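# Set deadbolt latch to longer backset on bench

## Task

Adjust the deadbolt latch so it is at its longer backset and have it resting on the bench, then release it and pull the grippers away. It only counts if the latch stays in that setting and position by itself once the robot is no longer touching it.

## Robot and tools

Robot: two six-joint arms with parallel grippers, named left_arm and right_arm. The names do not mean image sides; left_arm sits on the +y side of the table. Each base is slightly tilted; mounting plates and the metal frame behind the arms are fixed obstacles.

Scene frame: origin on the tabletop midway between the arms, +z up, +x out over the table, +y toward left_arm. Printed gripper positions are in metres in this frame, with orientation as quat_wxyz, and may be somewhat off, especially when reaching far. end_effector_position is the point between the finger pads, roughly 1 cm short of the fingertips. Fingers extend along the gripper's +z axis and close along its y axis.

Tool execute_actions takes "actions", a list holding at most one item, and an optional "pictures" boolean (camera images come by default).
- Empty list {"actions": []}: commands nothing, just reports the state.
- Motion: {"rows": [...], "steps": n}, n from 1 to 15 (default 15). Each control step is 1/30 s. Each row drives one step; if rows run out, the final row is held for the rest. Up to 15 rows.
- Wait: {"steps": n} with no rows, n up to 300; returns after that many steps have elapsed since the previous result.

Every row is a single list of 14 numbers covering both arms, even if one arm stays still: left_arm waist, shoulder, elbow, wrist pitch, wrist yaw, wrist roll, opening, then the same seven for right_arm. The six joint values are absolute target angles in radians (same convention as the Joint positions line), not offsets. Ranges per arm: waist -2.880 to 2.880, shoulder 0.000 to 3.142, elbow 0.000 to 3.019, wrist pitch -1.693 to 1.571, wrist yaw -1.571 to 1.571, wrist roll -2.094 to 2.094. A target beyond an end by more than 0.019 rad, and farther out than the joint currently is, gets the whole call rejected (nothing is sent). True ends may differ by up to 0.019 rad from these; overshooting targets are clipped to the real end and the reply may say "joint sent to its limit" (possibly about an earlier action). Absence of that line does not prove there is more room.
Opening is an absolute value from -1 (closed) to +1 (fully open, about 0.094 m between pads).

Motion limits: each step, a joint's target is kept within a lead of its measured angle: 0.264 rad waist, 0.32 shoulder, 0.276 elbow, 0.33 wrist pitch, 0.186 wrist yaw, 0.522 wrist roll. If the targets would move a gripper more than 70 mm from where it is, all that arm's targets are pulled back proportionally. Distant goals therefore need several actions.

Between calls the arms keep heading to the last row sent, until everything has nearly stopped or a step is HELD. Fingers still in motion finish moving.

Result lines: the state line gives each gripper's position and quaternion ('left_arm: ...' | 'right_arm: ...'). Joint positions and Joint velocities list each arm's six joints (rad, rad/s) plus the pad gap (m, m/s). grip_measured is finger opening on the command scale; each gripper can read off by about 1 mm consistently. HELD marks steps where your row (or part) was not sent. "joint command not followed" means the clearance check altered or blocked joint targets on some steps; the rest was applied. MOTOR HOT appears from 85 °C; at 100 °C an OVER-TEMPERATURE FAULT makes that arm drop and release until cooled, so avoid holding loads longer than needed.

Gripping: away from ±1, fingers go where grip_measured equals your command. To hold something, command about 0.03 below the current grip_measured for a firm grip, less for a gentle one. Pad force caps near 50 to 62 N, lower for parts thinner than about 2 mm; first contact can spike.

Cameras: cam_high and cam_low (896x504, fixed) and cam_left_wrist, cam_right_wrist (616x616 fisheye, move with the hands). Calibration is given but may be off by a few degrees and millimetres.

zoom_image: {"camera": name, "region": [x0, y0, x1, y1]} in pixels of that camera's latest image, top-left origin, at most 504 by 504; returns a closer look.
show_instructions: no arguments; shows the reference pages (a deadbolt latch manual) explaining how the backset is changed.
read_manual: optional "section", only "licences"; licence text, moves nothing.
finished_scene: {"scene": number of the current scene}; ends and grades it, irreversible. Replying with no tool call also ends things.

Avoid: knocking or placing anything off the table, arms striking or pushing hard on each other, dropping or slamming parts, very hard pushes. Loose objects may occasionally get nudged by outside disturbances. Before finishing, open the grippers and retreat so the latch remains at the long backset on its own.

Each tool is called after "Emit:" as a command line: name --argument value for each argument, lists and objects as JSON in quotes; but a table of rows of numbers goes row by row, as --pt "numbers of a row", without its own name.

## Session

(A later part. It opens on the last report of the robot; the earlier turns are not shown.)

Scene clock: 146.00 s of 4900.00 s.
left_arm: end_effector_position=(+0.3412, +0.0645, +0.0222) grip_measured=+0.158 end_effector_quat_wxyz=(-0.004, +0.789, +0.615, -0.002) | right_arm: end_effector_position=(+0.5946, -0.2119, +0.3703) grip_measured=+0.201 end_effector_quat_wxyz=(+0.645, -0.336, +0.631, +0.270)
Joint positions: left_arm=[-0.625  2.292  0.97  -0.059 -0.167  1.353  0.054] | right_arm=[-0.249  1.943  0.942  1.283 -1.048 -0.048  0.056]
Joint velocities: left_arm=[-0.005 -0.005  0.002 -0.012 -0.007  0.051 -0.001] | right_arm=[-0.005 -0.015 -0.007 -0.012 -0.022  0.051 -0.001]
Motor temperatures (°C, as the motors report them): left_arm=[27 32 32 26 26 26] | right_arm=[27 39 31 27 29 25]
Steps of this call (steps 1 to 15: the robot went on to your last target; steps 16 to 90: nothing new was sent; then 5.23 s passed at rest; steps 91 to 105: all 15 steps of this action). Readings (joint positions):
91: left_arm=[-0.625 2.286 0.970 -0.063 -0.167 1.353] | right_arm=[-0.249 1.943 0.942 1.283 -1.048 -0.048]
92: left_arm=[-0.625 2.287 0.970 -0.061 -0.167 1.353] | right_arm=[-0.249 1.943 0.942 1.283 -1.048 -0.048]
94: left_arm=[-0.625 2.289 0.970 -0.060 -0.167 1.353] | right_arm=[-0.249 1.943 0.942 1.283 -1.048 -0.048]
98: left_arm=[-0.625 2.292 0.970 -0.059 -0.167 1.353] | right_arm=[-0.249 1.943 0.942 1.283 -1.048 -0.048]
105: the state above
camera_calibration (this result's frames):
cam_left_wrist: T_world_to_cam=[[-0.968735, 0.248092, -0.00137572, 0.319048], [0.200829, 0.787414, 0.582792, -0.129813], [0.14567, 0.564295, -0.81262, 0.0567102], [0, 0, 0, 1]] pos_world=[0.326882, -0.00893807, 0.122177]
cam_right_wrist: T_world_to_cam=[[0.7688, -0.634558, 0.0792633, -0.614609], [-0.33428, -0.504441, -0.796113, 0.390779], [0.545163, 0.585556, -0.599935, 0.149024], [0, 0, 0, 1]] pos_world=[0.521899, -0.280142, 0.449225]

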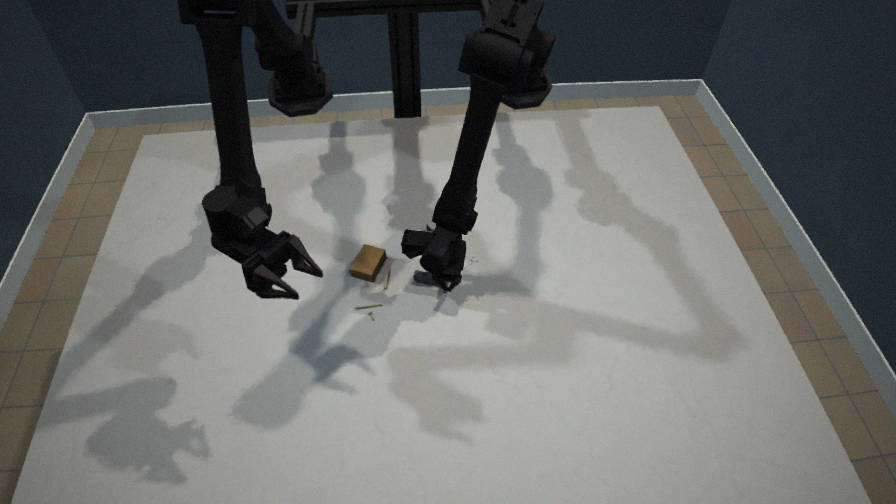

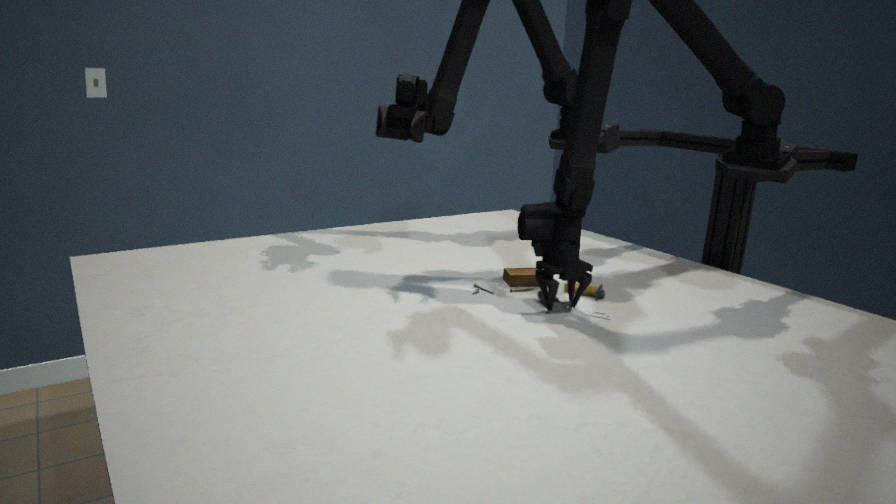

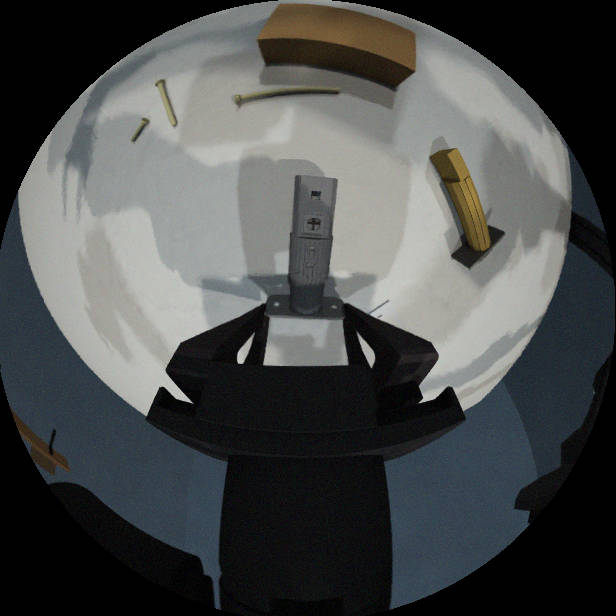

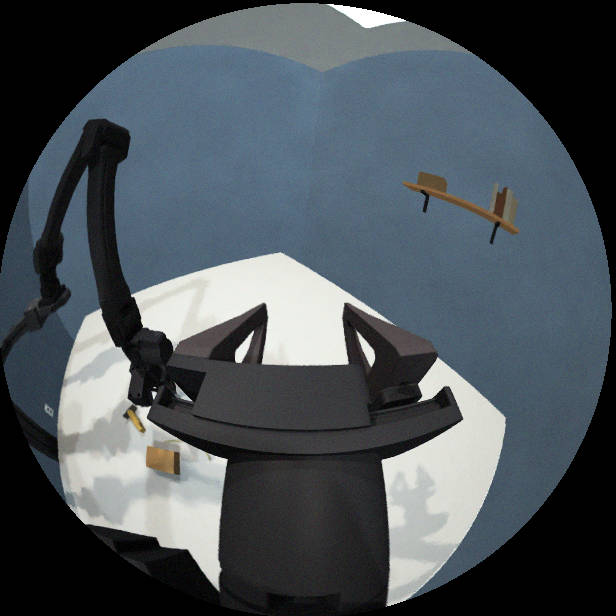

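Emit:
execute_actions --actions '[{"rows":[[-0.62,2.2,1.0,-0.16,-0.166,1.4,0.13,-0.25,1.95,0.95,1.3,-1.05,-0.04,0.2],[-0.62,2.2,1.0,-0.16,-0.166,1.4,0.13,-0.25,1.95,0.95,1.3,-1.05,-0.04,0.2],[-0.62,2.2,1.0,-0.16,-0.166,1.4,0.13,-0.25,1.95,0.95,1.3,-1.05,-0.04,0.2],[-0.62,2.2,1.0,-0.16,-0.166,1.4,0.13,-0.25,1.95,0.95,1.3,-1.05,-0.04,0.2],[-0.62,2.2,1.0,-0.16,-0.166,1.4,0.13,-0.25,1.95,0.95,1.3,-1.05,-0.04,0.2],[-0.62,2.2,1.0,-0.16,-0.166,1.4,0.13,-0.25,1.95,0.95,1.3,-1.05,-0.04,0.2],[-0.6,2.04,1.08,-0.38,-0.164,1.45,0.13,-0.25,1.95,0.95,1.3,-1.05,-0.04,0.2]],"steps":15}]' --pictures false

Emit:
execute_actions --actions '[{"rows":[[-0.50,1.818,1.35,-0.89,-0.162,1.50,0.13,-0.2,2.1,0.95,1.4,-1.05,-0.04,0.2]],"steps":15}]' --pictures false

Emit:
execute_actions --actions '[{"steps":20}]'

Scene clock: 157.37 s of 4900.00 s.
left_arm: end_effector_position=(+0.4364, +0.0460, +0.1365) grip_measured=+0.159 end_effector_quat_wxyz=(+0.024, +0.804, +0.594, +0.015) | right_arm: end_effector_position=(+0.5946, -0.2119, +0.3703) grip_measured=+0.201 end_effector_quat_wxyz=(+0.645, -0.336, +0.631, +0.270)
Joint positions: left_arm=[-0.612  2.025  1.07  -0.358 -0.167  1.427  0.054] | right_arm=[-0.249  1.943  0.942  1.283 -1.048 -0.048  0.056]
Joint velocities: left_arm=[ 0.044 -0.376  0.266 -0.007  0.022  0.022 -0.   ] | right_arm=[-0.005 -0.015 -0.012  0.002 -0.022 -0.007 -0.001]
Motor temperatures (°C, as the motors report them): left_arm=[27 32 32 26 26 26] | right_arm=[27 39 31 27 29 25]
Steps of this call (steps 1 to 15: the robot went on to your last target; steps 16 to 90: nothing new was sent; then 7.87 s passed at rest; steps 91 to 105: all 15 steps of this action). Readings (joint positions):
91: left_arm=[-0.625 2.288 0.972 -0.074 -0.167 1.358] | right_arm=[-0.249 1.943 0.942 1.283 -1.048 -0.048]
92: left_arm=[-0.625 2.279 0.974 -0.104 -0.167 1.364] | right_arm=[-0.249 1.943 0.942 1.283 -1.048 -0.048]
94: left_arm=[-0.625 2.250 0.974 -0.136 -0.167 1.374] | right_arm=[-0.249 1.943 0.942 1.283 -1.048 -0.048]
98: left_arm=[-0.625 2.187 1.000 -0.218 -0.167 1.391] | right_arm=[-0.249 1.943 0.942 1.283 -1.048 -0.048]
105: the state above

Scene clock: 157.87 s of 4900.00 s.
left_arm: end_effector_position=(+0.5392, +0.1012, +0.2965) grip_measured=+0.159 end_effector_quat_wxyz=(+0.002, +0.786, +0.618, +0.017) | right_arm: end_effector_position=(+0.5699, -0.1823, +0.2962) grip_measured=+0.201 end_effector_quat_wxyz=(+0.621, -0.334, +0.641, +0.303)
Joint positions: left_arm=[-0.494  1.795  1.331 -0.867 -0.166  1.48   0.054] | right_arm=[-0.2    2.11   0.943  1.382 -1.049 -0.048  0.056]
Joint velocities: left_arm=[ 0.083 -0.239  0.11  -0.081  0.051  0.066  0.001] | right_arm=[-0.015 -0.005 -0.022 -0.007  0.066 -0.007  0.   ]
Motor temperatures (°C, as the motors report them): left_arm=[27 32 32 26 26 26] | right_arm=[27 39 31 27 29 25]
Steps of this call (steps 1 to 15: all 15 steps of this action). Readings (joint positions):
1: left_arm=[-0.609 2.011 1.086 -0.376 -0.167 1.429] | right_arm=[-0.247 1.952 0.942 1.300 -1.048 -0.048]
2: left_arm=[-0.606 2.000 1.104 -0.413 -0.166 1.432] | right_arm=[-0.244 1.968 0.948 1.338 -1.048 -0.048]
4: left_arm=[-0.593 1.972 1.144 -0.492 -0.166 1.438] | right_arm=[-0.230 2.015 0.953 1.374 -1.048 -0.048]
8: left_arm=[-0.557 1.905 1.235 -0.695 -0.166 1.453] | right_arm=[-0.204 2.097 0.948 1.379 -1.049 -0.048]
15: the state above

Scene clock: 158.53 s of 4900.00 s.
left_arm: end_effector_position=(+0.5371, +0.1020, +0.2925) grip_measured=+0.159 end_effector_quat_wxyz=(-0.005, +0.789, +0.614, +0.013) | right_arm: end_effector_position=(+0.5699, -0.1823, +0.2962) grip_measured=+0.201 end_effector_quat_wxyz=(+0.621, -0.334, +0.641, +0.303)
Joint positions: left_arm=[-0.493  1.805  1.335 -0.877 -0.165  1.488  0.054] | right_arm=[-0.2    2.11   0.943  1.382 -1.049 -0.048  0.056]
Joint velocities: left_arm=[-0.005 -0.005 -0.017 -0.002  0.022  0.007  0.   ] | right_arm=[-0.005 -0.005 -0.007 -0.007 -0.066 -0.066 -0.   ]
Motor temperatures (°C, as the motors report them): left_arm=[27 32 32 26 26 26] | right_arm=[27 39 31 27 29 25]
Steps of this call (steps 1 to 20: the robot went on to your last target). Readings (joint positions):
1: left_arm=[-0.492 1.790 1.334 -0.869 -0.166 1.481] | right_arm=[-0.200 2.110 0.943 1.382 -1.049 -0.048]
2: left_arm=[-0.492 1.787 1.335 -0.870 -0.166 1.482] | right_arm=[-0.200 2.110 0.943 1.382 -1.049 -0.048]
4: left_arm=[-0.493 1.790 1.335 -0.873 -0.165 1.484] | right_arm=[-0.200 2.110 0.943 1.382 -1.049 -0.048]
8: left_arm=[-0.493 1.801 1.335 -0.877 -0.165 1.487] | right_arm=[-0.200 2.110 0.943 1.382 -1.049 -0.048]
20: the state above
camera_calibration (this result's frames):
cam_left_wrist: T_world_to_cam=[[-0.967996, 0.250332, -0.017813, 0.504079], [0.189546, 0.775773, 0.60187, -0.354558], [0.164486, 0.579232, -0.798395, 0.2109], [0, 0, 0, 1]] pos_world=[0.520461, 0.02671, 0.390759]
cam_right_wrist: T_world_to_cam=[[0.800458, -0.599227, 0.0139133, -0.563281], [-0.363158, -0.503318, -0.784084, 0.351548], [0.476847, 0.622574, -0.620499, 0.152489], [0, 0, 0, 1]] pos_world=[0.505837, -0.255528, 0.3781]

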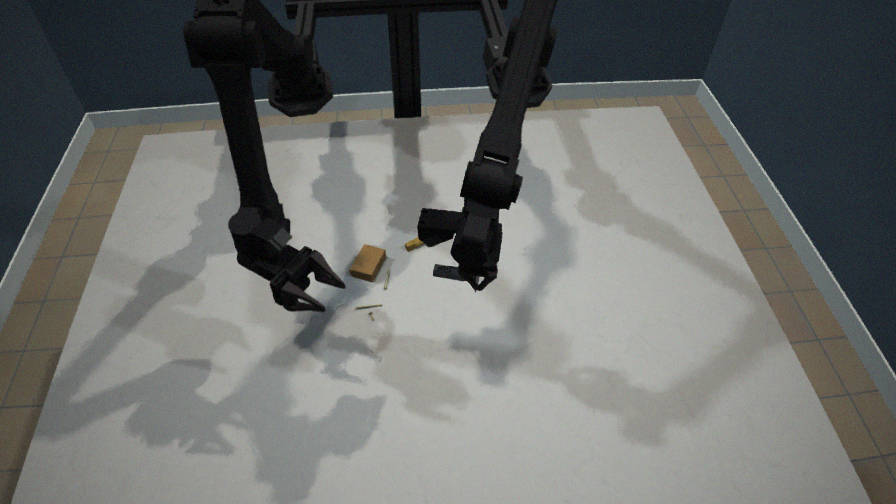

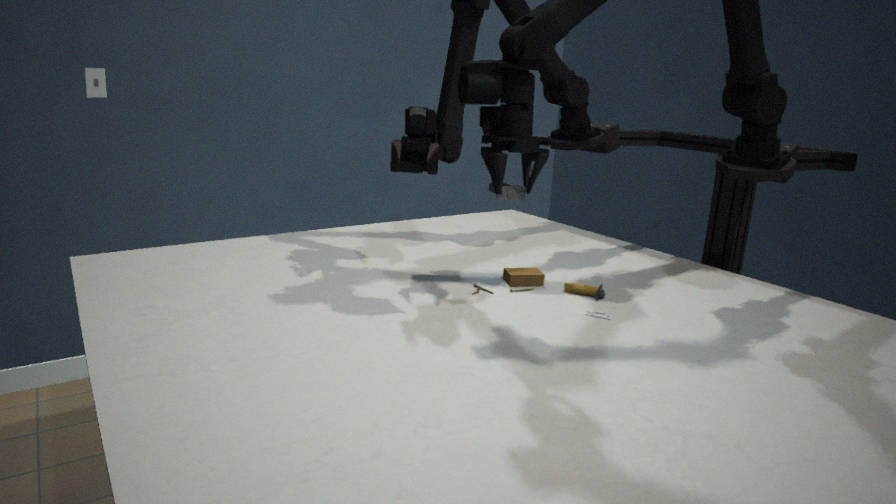

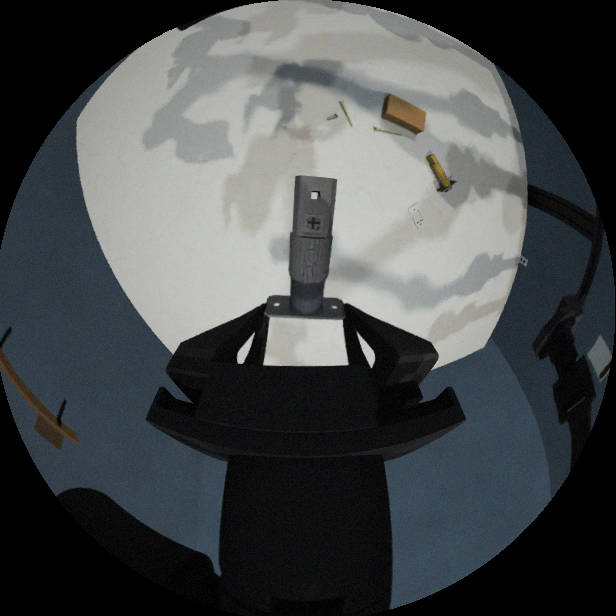

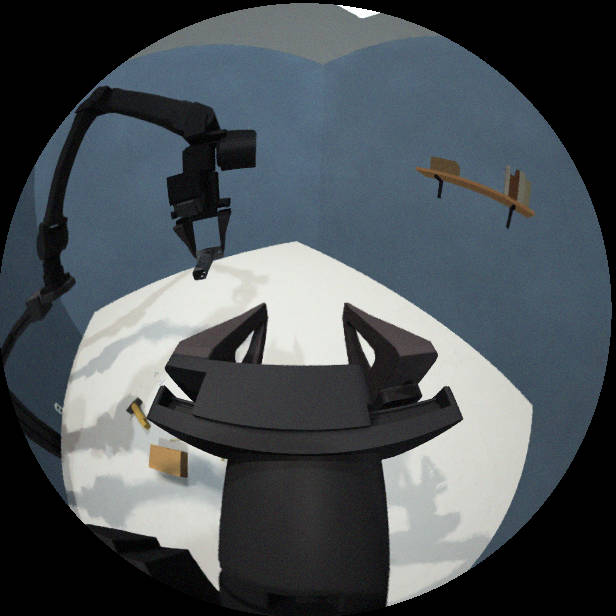

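Emit:
execute_actions --actions '[{"rows":[[-0.50,1.818,1.35,-0.89,-0.162,1.50,0.13,-0.1,2.15,0.935,1.45,-1.05,-0.04,0.2],[-0.50,1.818,1.35,-0.89,-0.162,1.50,0.13,-0.1,2.15,0.935,1.45,-1.05,-0.04,0.2],[-0.50,1.818,1.35,-0.89,-0.162,1.50,0.13,-0.1,2.15,0.935,1.45,-1.05,-0.04,0.2],[-0.50,1.818,1.35,-0.89,-0.162,1.50,0.13,-0.1,2.15,0.935,1.45,-1.05,-0.04,0.2],[-0.50,1.818,1.35,-0.89,-0.162,1.50,0.13,-0.1,2.15,0.935,1.45,-1.05,-0.04,0.2],[-0.50,1.818,1.35,-0.89,-0.162,1.50,0.13,0.0,2.195,0.925,1.49,-1.05,-0.04,0.2]],"steps":15}]' --pictures false

Emit:
execute_actions --actions '[{"steps":10}]'

Scene clock: 167.80 s of 4900.00 s.
left_arm: end_effector_position=(+0.5371, +0.1020, +0.2925) grip_measured=+0.159 end_effector_quat_wxyz=(-0.005, +0.789, +0.614, +0.013) | right_arm: end_effector_position=(+0.5176, -0.0496, +0.2779) grip_measured=+0.201 end_effector_quat_wxyz=(+0.591, -0.385, +0.592, +0.390)
Joint positions: left_arm=[-0.493  1.805  1.335 -0.877 -0.165  1.488  0.054] | right_arm=[ 0.031  2.181  0.924  1.47  -1.05  -0.047  0.056]
Joint velocities: left_arm=[ 0.005 -0.005 -0.017 -0.017 -0.066  0.022 -0.001] | right_arm=[-0.093  0.034 -0.022  0.012  0.007  0.007 -0.   ]
Motor temperatures (°C, as the motors report them): left_arm=[27 32 33 26 26 26] | right_arm=[27 39 30 27 29 25]
Steps of this call (steps 1 to 15: the robot went on to your last target; steps 16 to 90: nothing new was sent; then 5.77 s passed at rest; steps 91 to 105: all 15 steps of this action). Readings (joint positions):
91: left_arm=[-0.493 1.805 1.335 -0.877 -0.165 1.488] | right_arm=[-0.195 2.111 0.943 1.390 -1.049 -0.047]
92: left_arm=[-0.493 1.805 1.335 -0.877 -0.165 1.488] | right_arm=[-0.188 2.113 0.943 1.406 -1.048 -0.047]
94: left_arm=[-0.493 1.805 1.335 -0.877 -0.165 1.488] | right_arm=[-0.156 2.117 0.942 1.424 -1.048 -0.047]
98: left_arm=[-0.493 1.805 1.335 -0.877 -0.165 1.488] | right_arm=[-0.066 2.137 0.940 1.459 -1.048 -0.047]
105: the state above

Scene clock: 168.13 s of 4900.00 s.
left_arm: end_effector_position=(+0.5371, +0.1020, +0.2925) grip_measured=+0.159 end_effector_quat_wxyz=(-0.005, +0.789, +0.614, +0.013) | right_arm: end_effector_position=(+0.5226, -0.0641, +0.2766) grip_measured=+0.201 end_effector_quat_wxyz=(+0.595, -0.380, +0.597, +0.380)
Joint positions: left_arm=[-0.493  1.805  1.335 -0.877 -0.165  1.488  0.054] | right_arm=[ 0.005  2.182  0.924  1.472 -1.05  -0.047  0.056]
Joint velocities: left_arm=[-0.005 -0.005  0.007  0.007  0.022 -0.081  0.   ] | right_arm=[-0.005 -0.005  0.002  0.002 -0.022  0.037  0.   ]
Motor temperatures (°C, as the motors report them): left_arm=[27 32 33 26 26 26] | right_arm=[27 39 30 27 29 25]
Steps of this call (steps 1 to 10: the robot went on to your last target). Readings (joint positions):
1: left_arm=[-0.493 1.805 1.335 -0.877 -0.165 1.488] | right_arm=[0.028 2.182 0.924 1.470 -1.050 -0.047]
2: left_arm=[-0.493 1.805 1.335 -0.877 -0.165 1.488] | right_arm=[0.024 2.182 0.924 1.470 -1.050 -0.047]
4: left_arm=[-0.493 1.805 1.335 -0.877 -0.165 1.488] | right_arm=[0.015 2.182 0.924 1.472 -1.050 -0.047]
8: left_arm=[-0.493 1.805 1.335 -0.877 -0.165 1.488] | right_arm=[0.005 2.182 0.924 1.472 -1.050 -0.047]
10: the state above
camera_calibration (this result's frames):
cam_left_wrist: T_world_to_cam=[[-0.967996, 0.250332, -0.017813, 0.504079], [0.189546, 0.775773, 0.60187, -0.354558], [0.164486, 0.579232, -0.798395, 0.2109], [0, 0, 0, 1]] pos_world=[0.520461, 0.02671, 0.390759]
cam_right_wrist: T_world_to_cam=[[0.903061, -0.429258, -0.0148001, -0.489036], [-0.262148, -0.523549, -0.810663, 0.331736], [0.340235, 0.735958, -0.585326, 0.158218], [0, 0, 0, 1]] pos_world=[0.474762, -0.152685, 0.354298]

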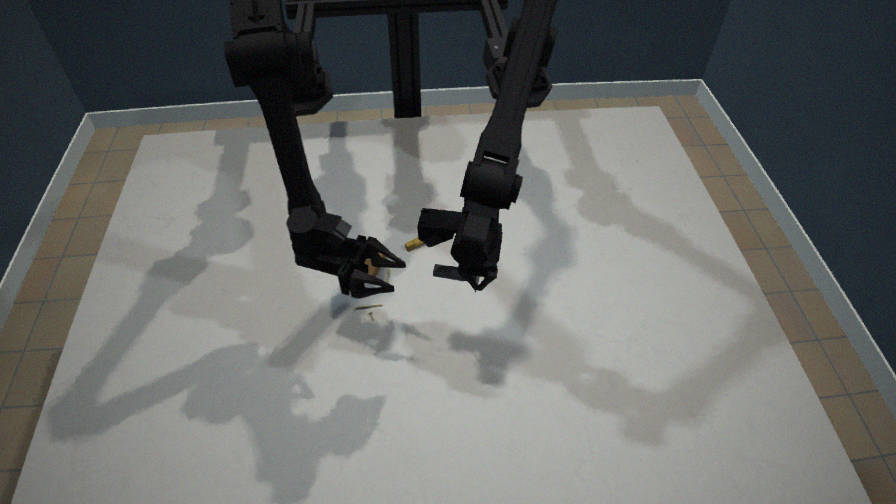

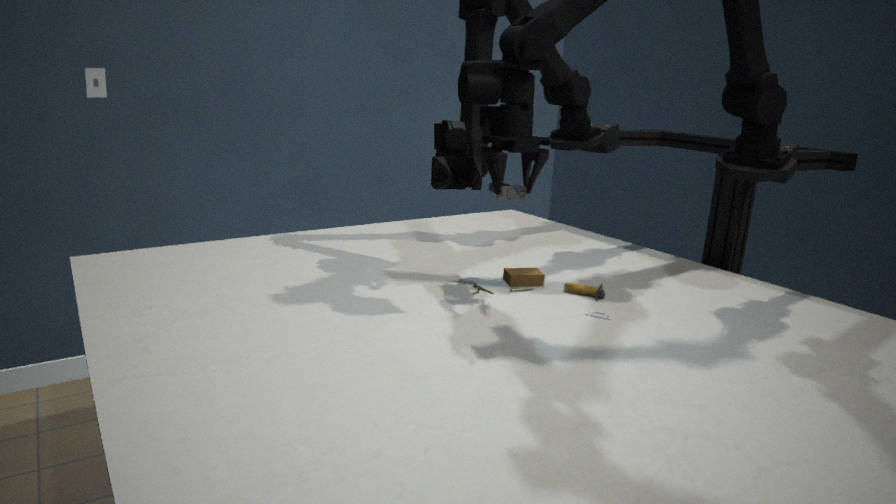

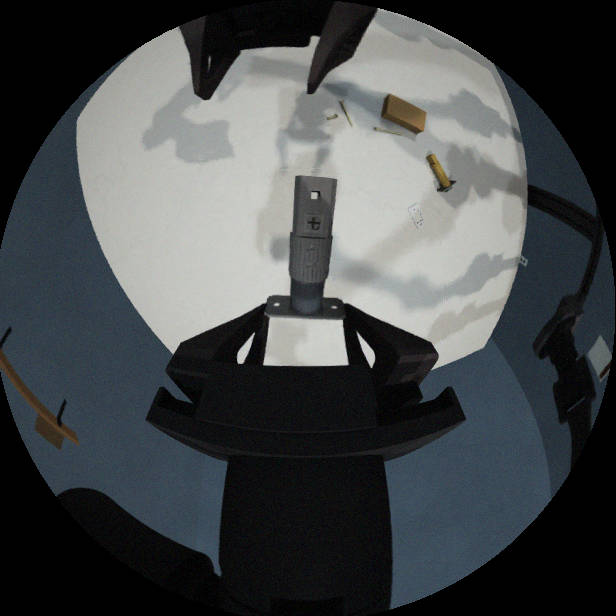

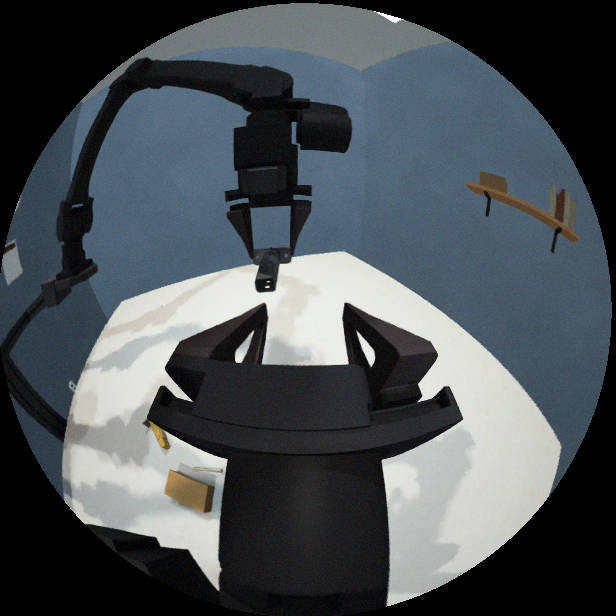

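Emit:
execute_actions --actions '[{"rows":[[-0.55,1.828,1.35,-0.90,-0.155,1.515,0.13,0.06,2.212,0.935,1.49,-1.045,-0.04,0.2]],"steps":15}]'

Scene clock: 173.97 s of 4900.00 s.
left_arm: end_effector_position=(+0.5236, +0.0715, +0.2942) grip_measured=+0.159 end_effector_quat_wxyz=(-0.004, +0.811, +0.585, +0.005) | right_arm: end_effector_position=(+0.5107, -0.0338, +0.2773) grip_measured=+0.201 end_effector_quat_wxyz=(+0.587, -0.390, +0.586, +0.400)
Joint positions: left_arm=[-0.551  1.81   1.335 -0.887 -0.163  1.503  0.054] | right_arm=[ 0.061  2.186  0.924  1.472 -1.047 -0.047  0.056]
Joint velocities: left_arm=[-0.005  0.015 -0.017 -0.012  0.007  0.066 -0.   ] | right_arm=[ 0.005 -0.015  0.022 -0.017 -0.022 -0.007 -0.001]
Motor temperatures (°C, as the motors report them): left_arm=[27 32 33 26 26 26] | right_arm=[27 39 30 27 29 25]
Steps of this call (steps 1 to 30: the robot went on to your last target; steps 31 to 90: nothing new was sent; then 2.33 s passed at rest; steps 91 to 105: all 15 steps of this action). Readings (joint positions):
91: left_arm=[-0.495 1.805 1.335 -0.878 -0.164 1.490] | right_arm=[0.007 2.182 0.924 1.472 -1.049 -0.047]
92: left_arm=[-0.498 1.805 1.335 -0.881 -0.163 1.493] | right_arm=[0.011 2.182 0.924 1.472 -1.047 -0.047]
94: left_arm=[-0.513 1.806 1.335 -0.885 -0.160 1.497] | right_arm=[0.026 2.183 0.924 1.472 -1.047 -0.047]
98: left_arm=[-0.545 1.809 1.335 -0.887 -0.157 1.501] | right_arm=[0.057 2.184 0.924 1.472 -1.047 -0.047]
105: the state above
camera_calibration (this result's frames):
cam_left_wrist: T_world_to_cam=[[-0.947381, 0.319976, -0.00918217, 0.480351], [0.253031, 0.766123, 0.590789, -0.358637], [0.196073, 0.557379, -0.806774, 0.219563], [0, 0, 0, 1]] pos_world=[0.502771, -0.00132112, 0.393427]
cam_right_wrist: T_world_to_cam=[[0.923657, -0.382477, -0.023862, -0.471765], [-0.238583, -0.5252, -0.816849, 0.334716], [0.299894, 0.760181, -0.576358, 0.159356], [0, 0, 0, 1]] pos_world=[0.467816, -0.125786, 0.354002]

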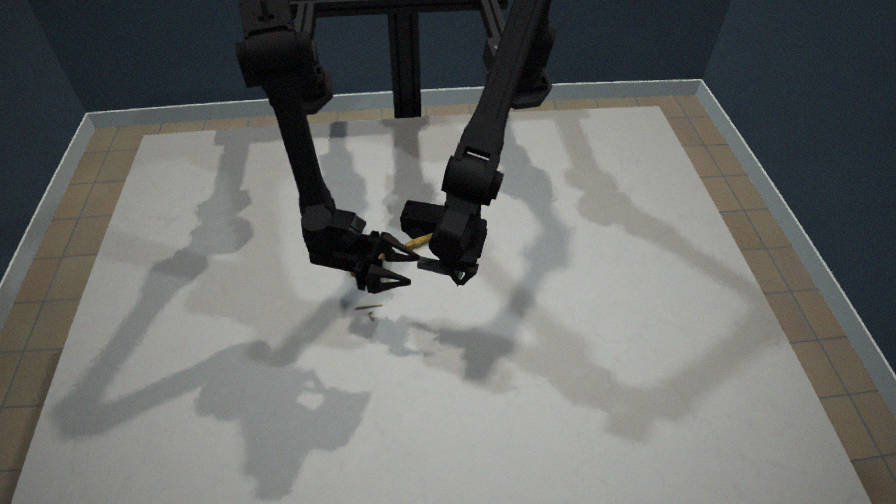

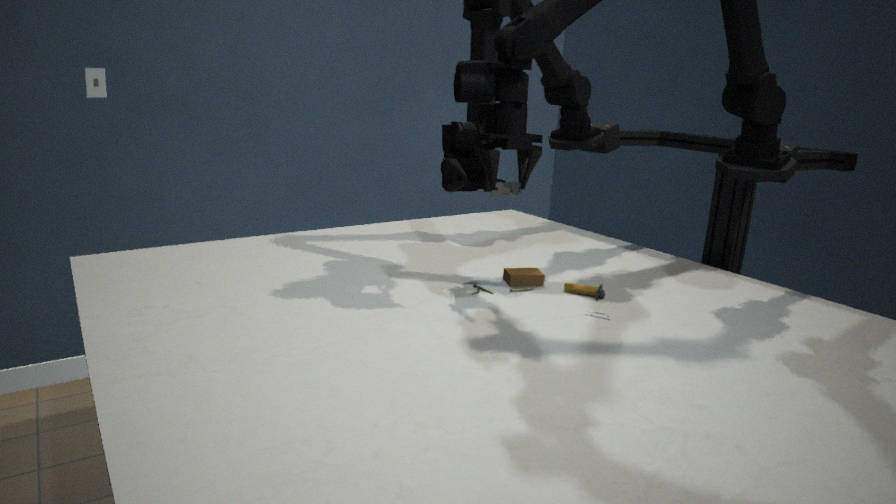

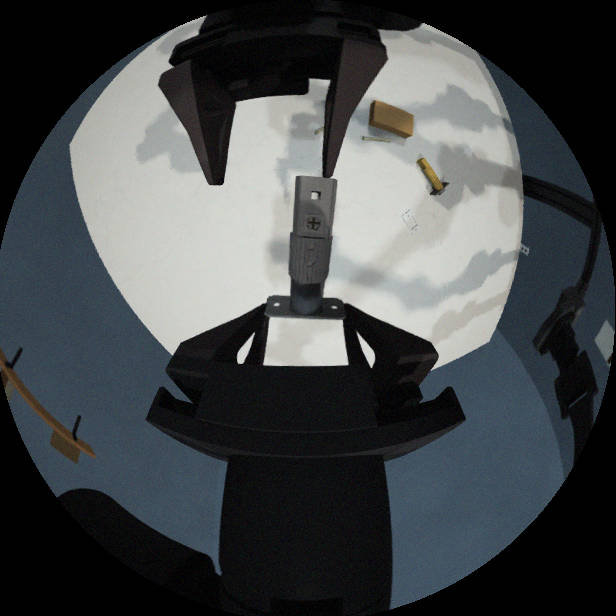

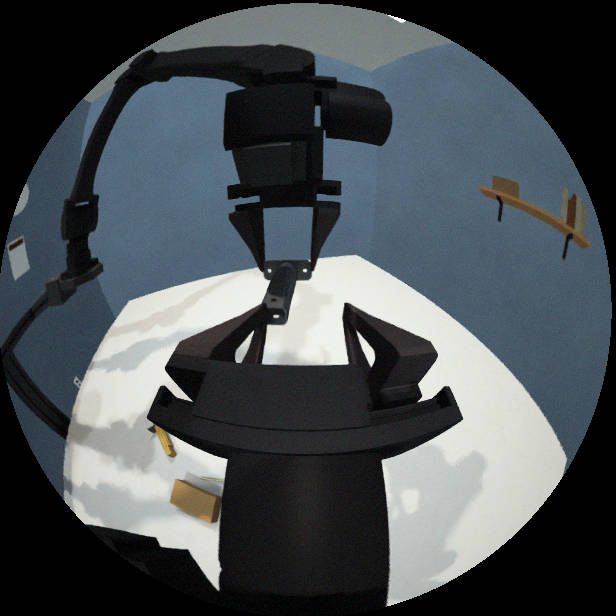

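Emit:
execute_actions --actions '[{"rows":[[-0.555,1.835,1.35,-0.90,-0.155,1.515,0.13,0.065,2.22,0.94,1.49,-1.045,-0.04,0.7],[-0.555,1.835,1.35,-0.90,-0.155,1.515,0.13,0.065,2.22,0.94,1.49,-1.045,-0.04,0.7],[-0.555,1.835,1.35,-0.90,-0.155,1.515,0.13,0.065,2.22,0.94,1.49,-1.045,-0.04,0.7],[-0.555,1.835,1.35,-0.90,-0.155,1.515,0.13,0.065,2.22,0.94,1.49,-1.045,-0.04,0.7],[-0.555,1.835,1.35,-0.90,-0.155,1.515,0.13,0.065,2.22,0.94,1.49,-1.045,-0.04,0.7],[-0.555,1.835,1.35,-0.90,-0.155,1.515,0.13,0.09,2.22,0.94,1.49,-1.045,-0.04,0.7]],"steps":15}]'

Scene clock: 184.97 s of 4900.00 s.
left_arm: end_effector_position=(+0.5218, +0.0708, +0.2902) grip_measured=+0.159 end_effector_quat_wxyz=(-0.006, +0.812, +0.584, +0.001) | right_arm: end_effector_position=(+0.5050, -0.0210, +0.2757) grip_measured=+0.698 end_effector_quat_wxyz=(+0.582, -0.394, +0.582, +0.409)
Joint positions: left_arm=[-0.551  1.818  1.335 -0.887 -0.159  1.504  0.054] | right_arm=[ 0.084  2.193  0.926  1.472 -1.047 -0.047  0.08 ]
Joint velocities: left_arm=[-0.005  0.005 -0.002 -0.022 -0.007  0.022  0.001] | right_arm=[ 0.005  0.005  0.002  0.002 -0.007 -0.037 -0.   ]
Motor temperatures (°C, as the motors report them): left_arm=[27 32 34 26 26 26] | right_arm=[27 39 30 27 29 25]
Steps of this call (steps 1 to 15: the robot went on to your last target; steps 16 to 90: nothing new was sent; then 7.50 s passed at rest; steps 91 to 105: all 15 steps of this action). Readings (joint positions):
91: left_arm=[-0.551 1.810 1.335 -0.887 -0.163 1.504] | right_arm=[0.061 2.187 0.924 1.472 -1.047 -0.047]
92: left_arm=[-0.551 1.810 1.335 -0.887 -0.162 1.504] | right_arm=[0.061 2.187 0.924 1.472 -1.047 -0.047]
94: left_arm=[-0.551 1.812 1.335 -0.887 -0.159 1.504] | right_arm=[0.061 2.189 0.926 1.472 -1.047 -0.047]
98: left_arm=[-0.551 1.816 1.335 -0.887 -0.159 1.504] | right_arm=[0.066 2.193 0.926 1.472 -1.047 -0.047]
105: the state above
camera_calibration (this result's frames):
cam_left_wrist: T_world_to_cam=[[-0.946697, 0.322124, -0.00137837, 0.47612], [0.259832, 0.766141, 0.587805, -0.358013], [0.190402, 0.556115, -0.809001, 0.220825], [0, 0, 0, 1]] pos_world=[0.501719, -0.00188544, 0.389745]
cam_right_wrist: T_world_to_cam=[[0.932108, -0.360959, -0.0297193, -0.463854], [-0.229864, -0.526172, -0.818722, 0.334854], [0.279887, 0.769969, -0.57342, 0.15987], [0, 0, 0, 1]] pos_world=[0.464587, -0.114336, 0.35204]

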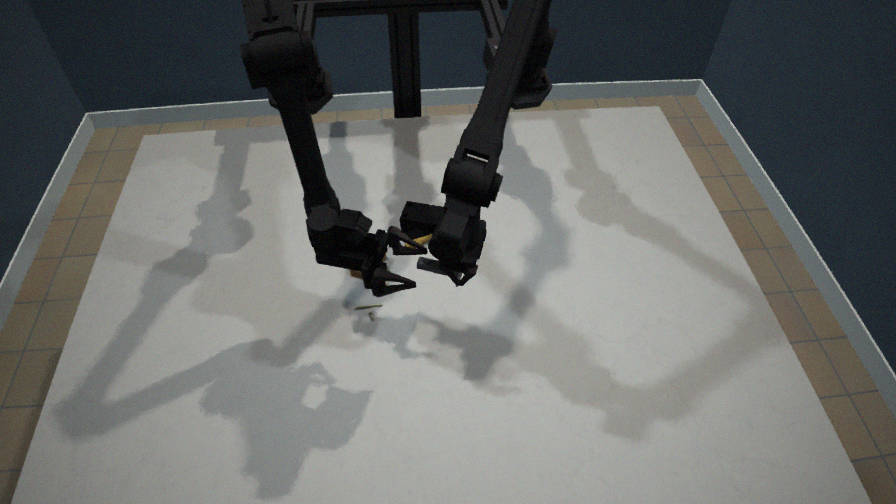

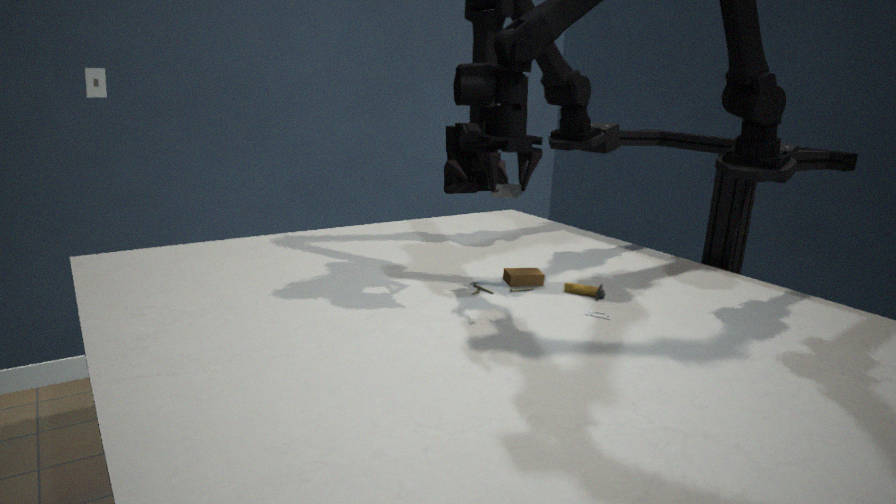

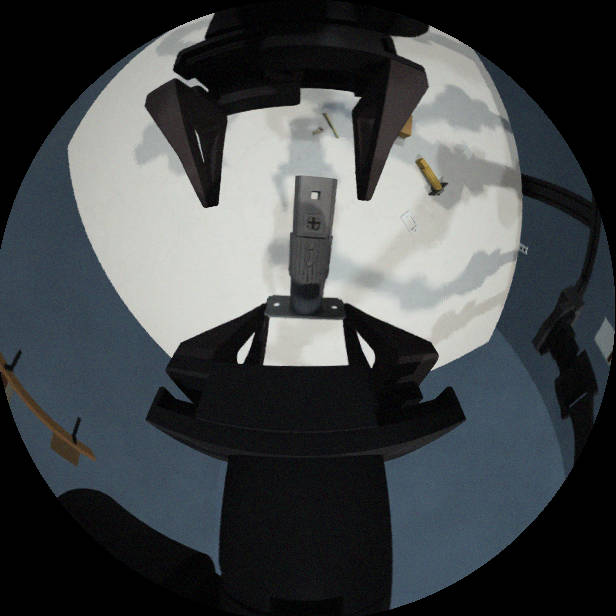

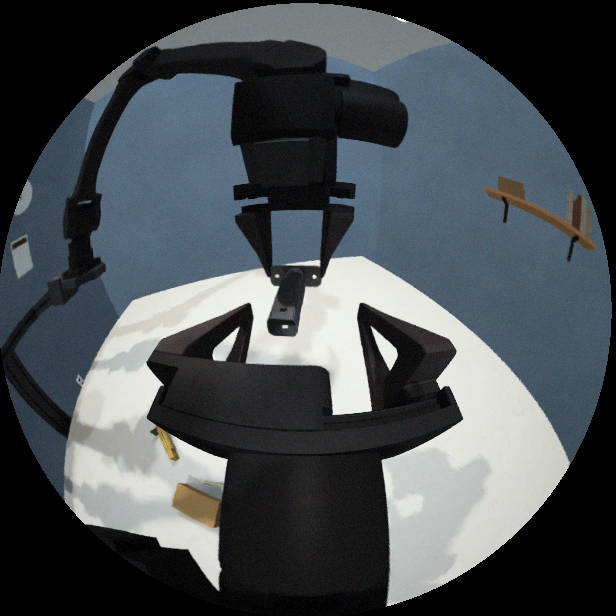

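Emit:
execute_actions --actions '[{"rows":[[-0.565,1.83,1.35,-0.90,-0.155,1.515,0.13,0.118,2.22,0.94,1.49,-1.045,-0.04,0.7]],"steps":15}]'

Scene clock: 188.30 s of 4900.00 s.
left_arm: end_effector_position=(+0.5213, +0.0693, +0.2904) grip_measured=+0.159 end_effector_quat_wxyz=(-0.005, +0.813, +0.583, +0.001) | right_arm: end_effector_position=(+0.4982, -0.0056, +0.2775) grip_measured=+0.698 end_effector_quat_wxyz=(+0.578, -0.400, +0.575, +0.419)
Joint positions: left_arm=[-0.553  1.818  1.335 -0.887 -0.159  1.504  0.054] | right_arm=[ 0.113  2.193  0.926  1.472 -1.047 -0.047  0.08 ]
Joint velocities: left_arm=[-0.015 -0.015 -0.007  0.002 -0.066  0.007  0.   ] | right_arm=[-0.015 -0.005  0.002 -0.012  0.11  -0.081 -0.   ]
Motor temperatures (°C, as the motors report them): left_arm=[27 32 34 26 26 26] | right_arm=[27 39 30 27 29 25]
Steps of this call (steps 1 to 15: the robot went on to your last target; steps 16 to 85: nothing new was sent; steps 86 to 100: all 15 steps of this action). Readings (joint positions):
86: left_arm=[-0.551 1.818 1.335 -0.887 -0.159 1.504] | right_arm=[0.086 2.193 0.926 1.472 -1.047 -0.047]
87: left_arm=[-0.551 1.818 1.335 -0.887 -0.159 1.504] | right_arm=[0.087 2.193 0.926 1.472 -1.047 -0.047]
89: left_arm=[-0.551 1.818 1.335 -0.887 -0.159 1.504] | right_arm=[0.095 2.193 0.926 1.472 -1.047 -0.047]
93: left_arm=[-0.553 1.818 1.335 -0.887 -0.159 1.504] | right_arm=[0.110 2.193 0.926 1.472 -1.047 -0.047]
100: the state above
camera_calibration (this result's frames):
cam_left_wrist: T_world_to_cam=[[-0.945863, 0.324563, -0.00171399, 0.475586], [0.261803, 0.766065, 0.587029, -0.357668], [0.191841, 0.5548, -0.809564, 0.221423], [0, 0, 0, 1]] pos_world=[0.501, -0.00320583, 0.390032]
cam_right_wrist: T_world_to_cam=[[0.941729, -0.334819, -0.0322949, -0.455742], [-0.215321, -0.526278, -0.822599, 0.336721], [0.258426, 0.781619, -0.567704, 0.160131], [0, 0, 0, 1]] pos_world=[0.460306, -0.100544, 0.353175]

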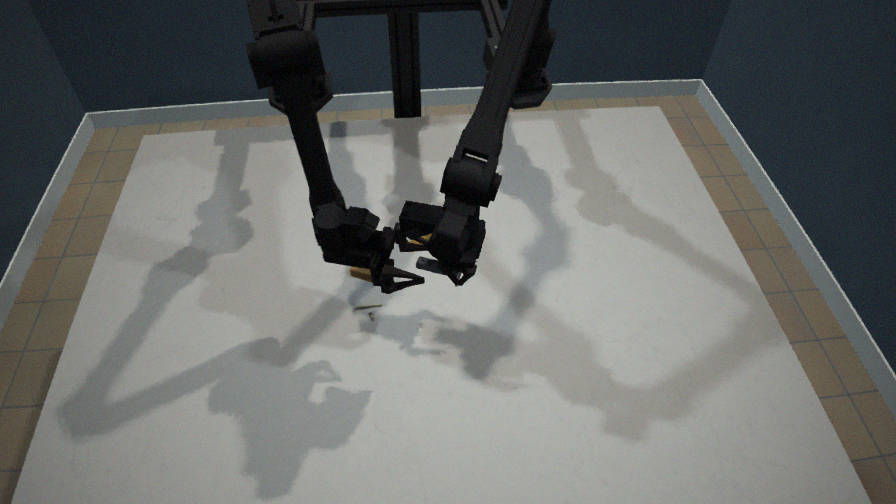

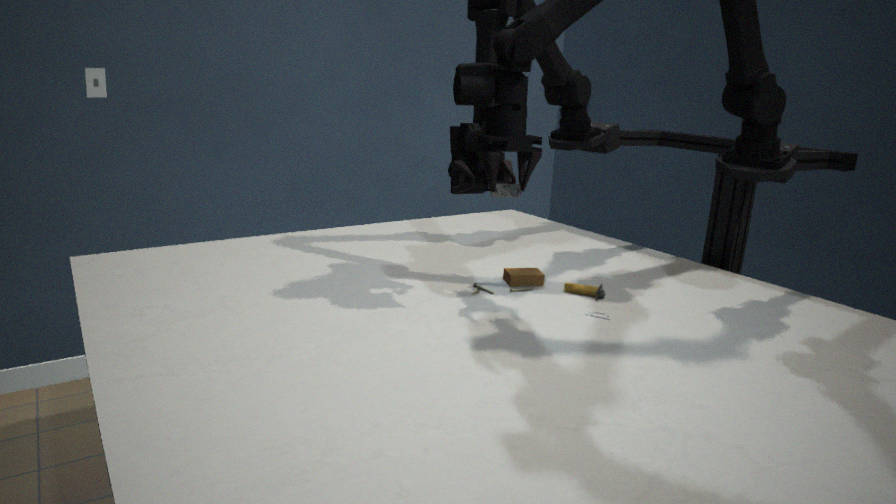

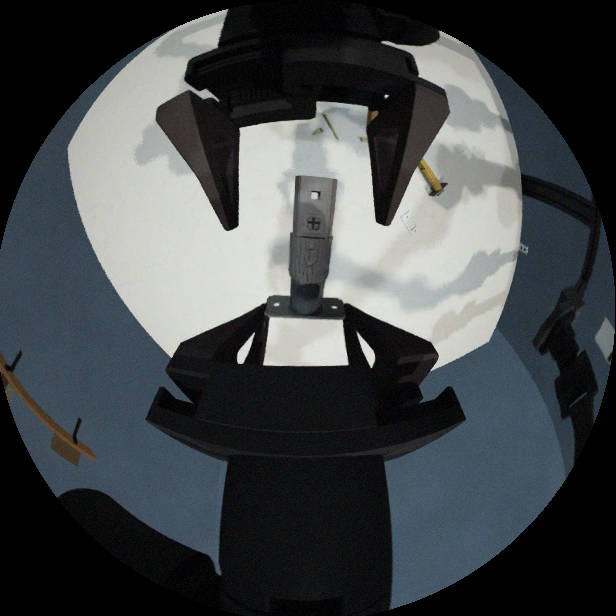

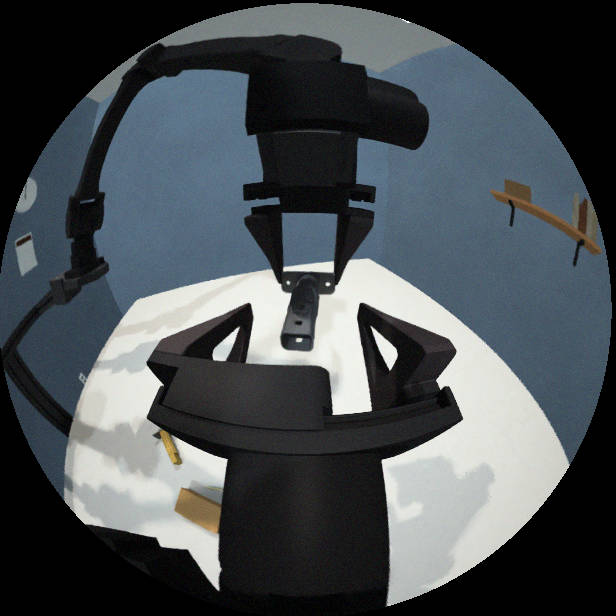

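Emit:
execute_actions --actions '[]'

Scene clock: 210.63 s of 4900.00 s.
left_arm: end_effector_position=(+0.5213, +0.0693, +0.2904) grip_measured=+0.159 end_effector_quat_wxyz=(-0.005, +0.813, +0.583, +0.001) | right_arm: end_effector_position=(+0.4982, -0.0056, +0.2775) grip_measured=+0.698 end_effector_quat_wxyz=(+0.578, -0.400, +0.575, +0.419)
Joint positions: left_arm=[-0.553  1.818  1.335 -0.887 -0.159  1.504  0.054] | right_arm=[ 0.113  2.193  0.926  1.472 -1.047 -0.047  0.08 ]
Joint velocities: left_arm=[ 0.005  0.005  0.002  0.002  0.022 -0.051 -0.001] | right_arm=[ 0.005 -0.005 -0.002 -0.002 -0.051  0.007 -0.   ]
Motor temperatures (°C, as the motors report them): left_arm=[27 32 34 26 26 26] | right_arm=[27 39 30 27 29 25]
Steps of this call (steps 1 to 15: the robot went on to your last target; steps 16 to 90: nothing new was sent; then 19.33 s passed at rest). Readings (joint positions):
1: left_arm=[-0.553 1.818 1.335 -0.887 -0.159 1.504] | right_arm=[0.113 2.193 0.926 1.472 -1.047 -0.047]
2: left_arm=[-0.553 1.818 1.335 -0.887 -0.159 1.504] | right_arm=[0.113 2.193 0.926 1.472 -1.047 -0.047]
4: left_arm=[-0.553 1.818 1.335 -0.887 -0.159 1.504] | right_arm=[0.113 2.193 0.926 1.472 -1.047 -0.047]
8: left_arm=[-0.553 1.818 1.335 -0.887 -0.159 1.504] | right_arm=[0.113 2.193 0.926 1.472 -1.047 -0.047]
90: the state above
All arms were judged still, so your last target was given up. Only a new action makes them travel on or press farther. Fingers that are still opening or closing keep moving.
camera_calibration (this result's frames):
cam_left_wrist: T_world_to_cam=[[-0.945863, 0.324563, -0.00171399, 0.475586], [0.261803, 0.766065, 0.587029, -0.357668], [0.191841, 0.5548, -0.809564, 0.221423], [0, 0, 0, 1]] pos_world=[0.501, -0.00320583, 0.390032]
cam_right_wrist: T_world_to_cam=[[0.941729, -0.334819, -0.0322949, -0.455742], [-0.215321, -0.526278, -0.822599, 0.336721], [0.258426, 0.781619, -0.567704, 0.160131], [0, 0, 0, 1]] pos_world=[0.460306, -0.100544, 0.353175]

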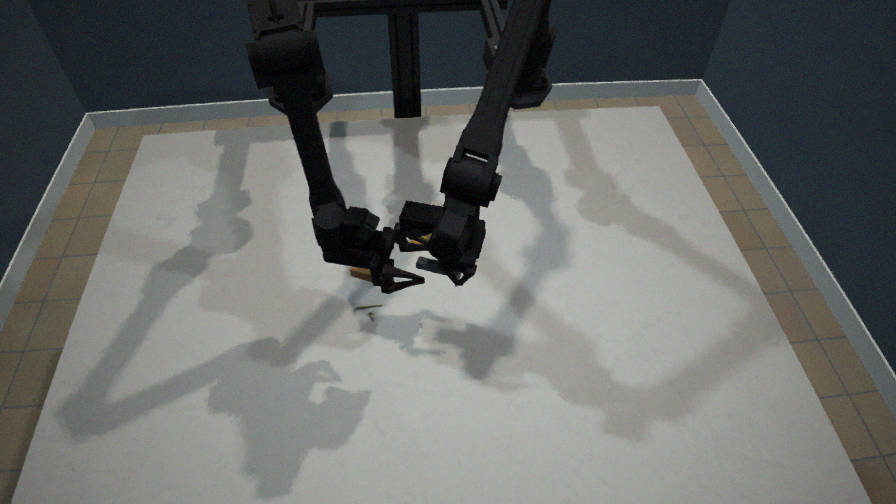

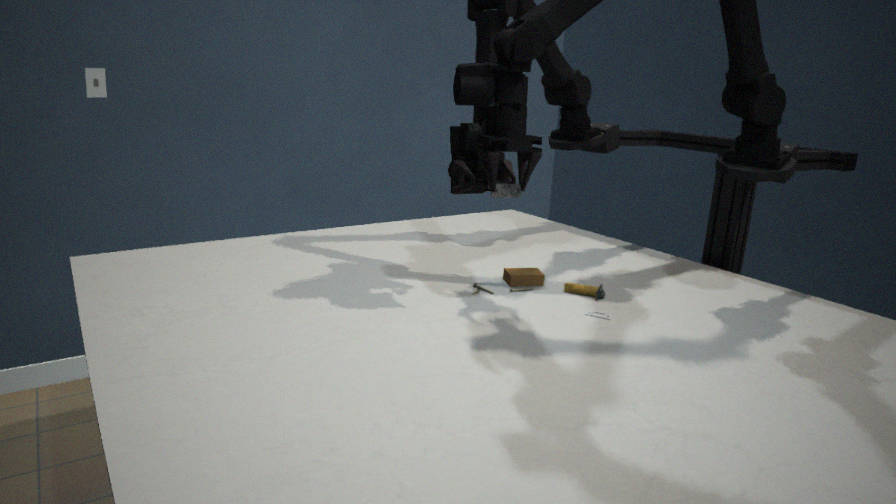

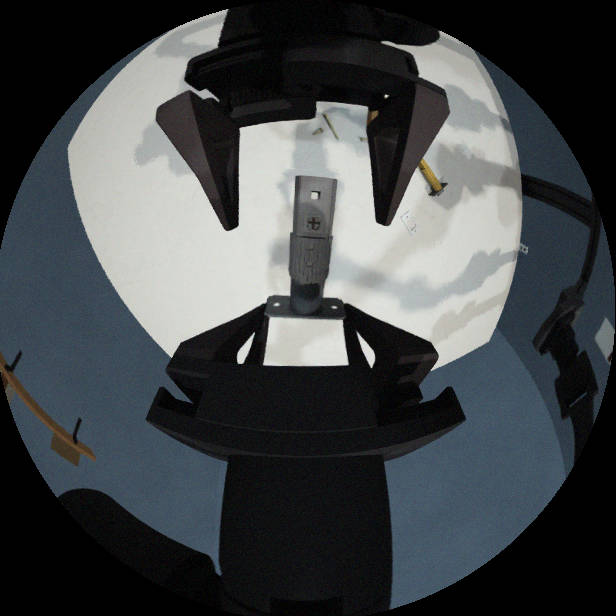

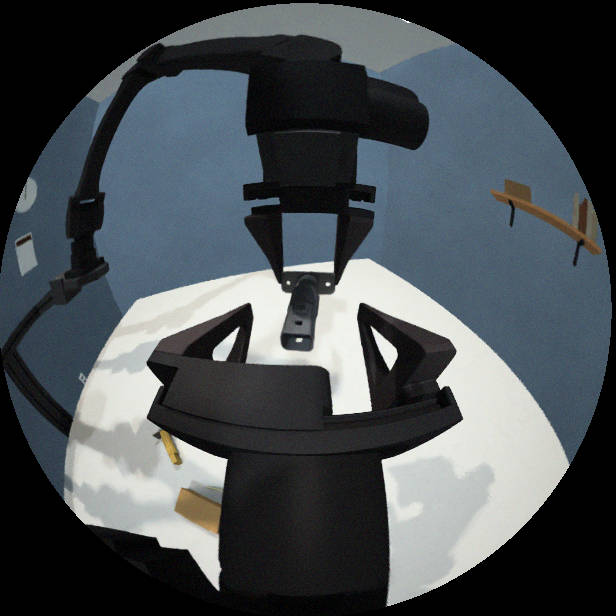

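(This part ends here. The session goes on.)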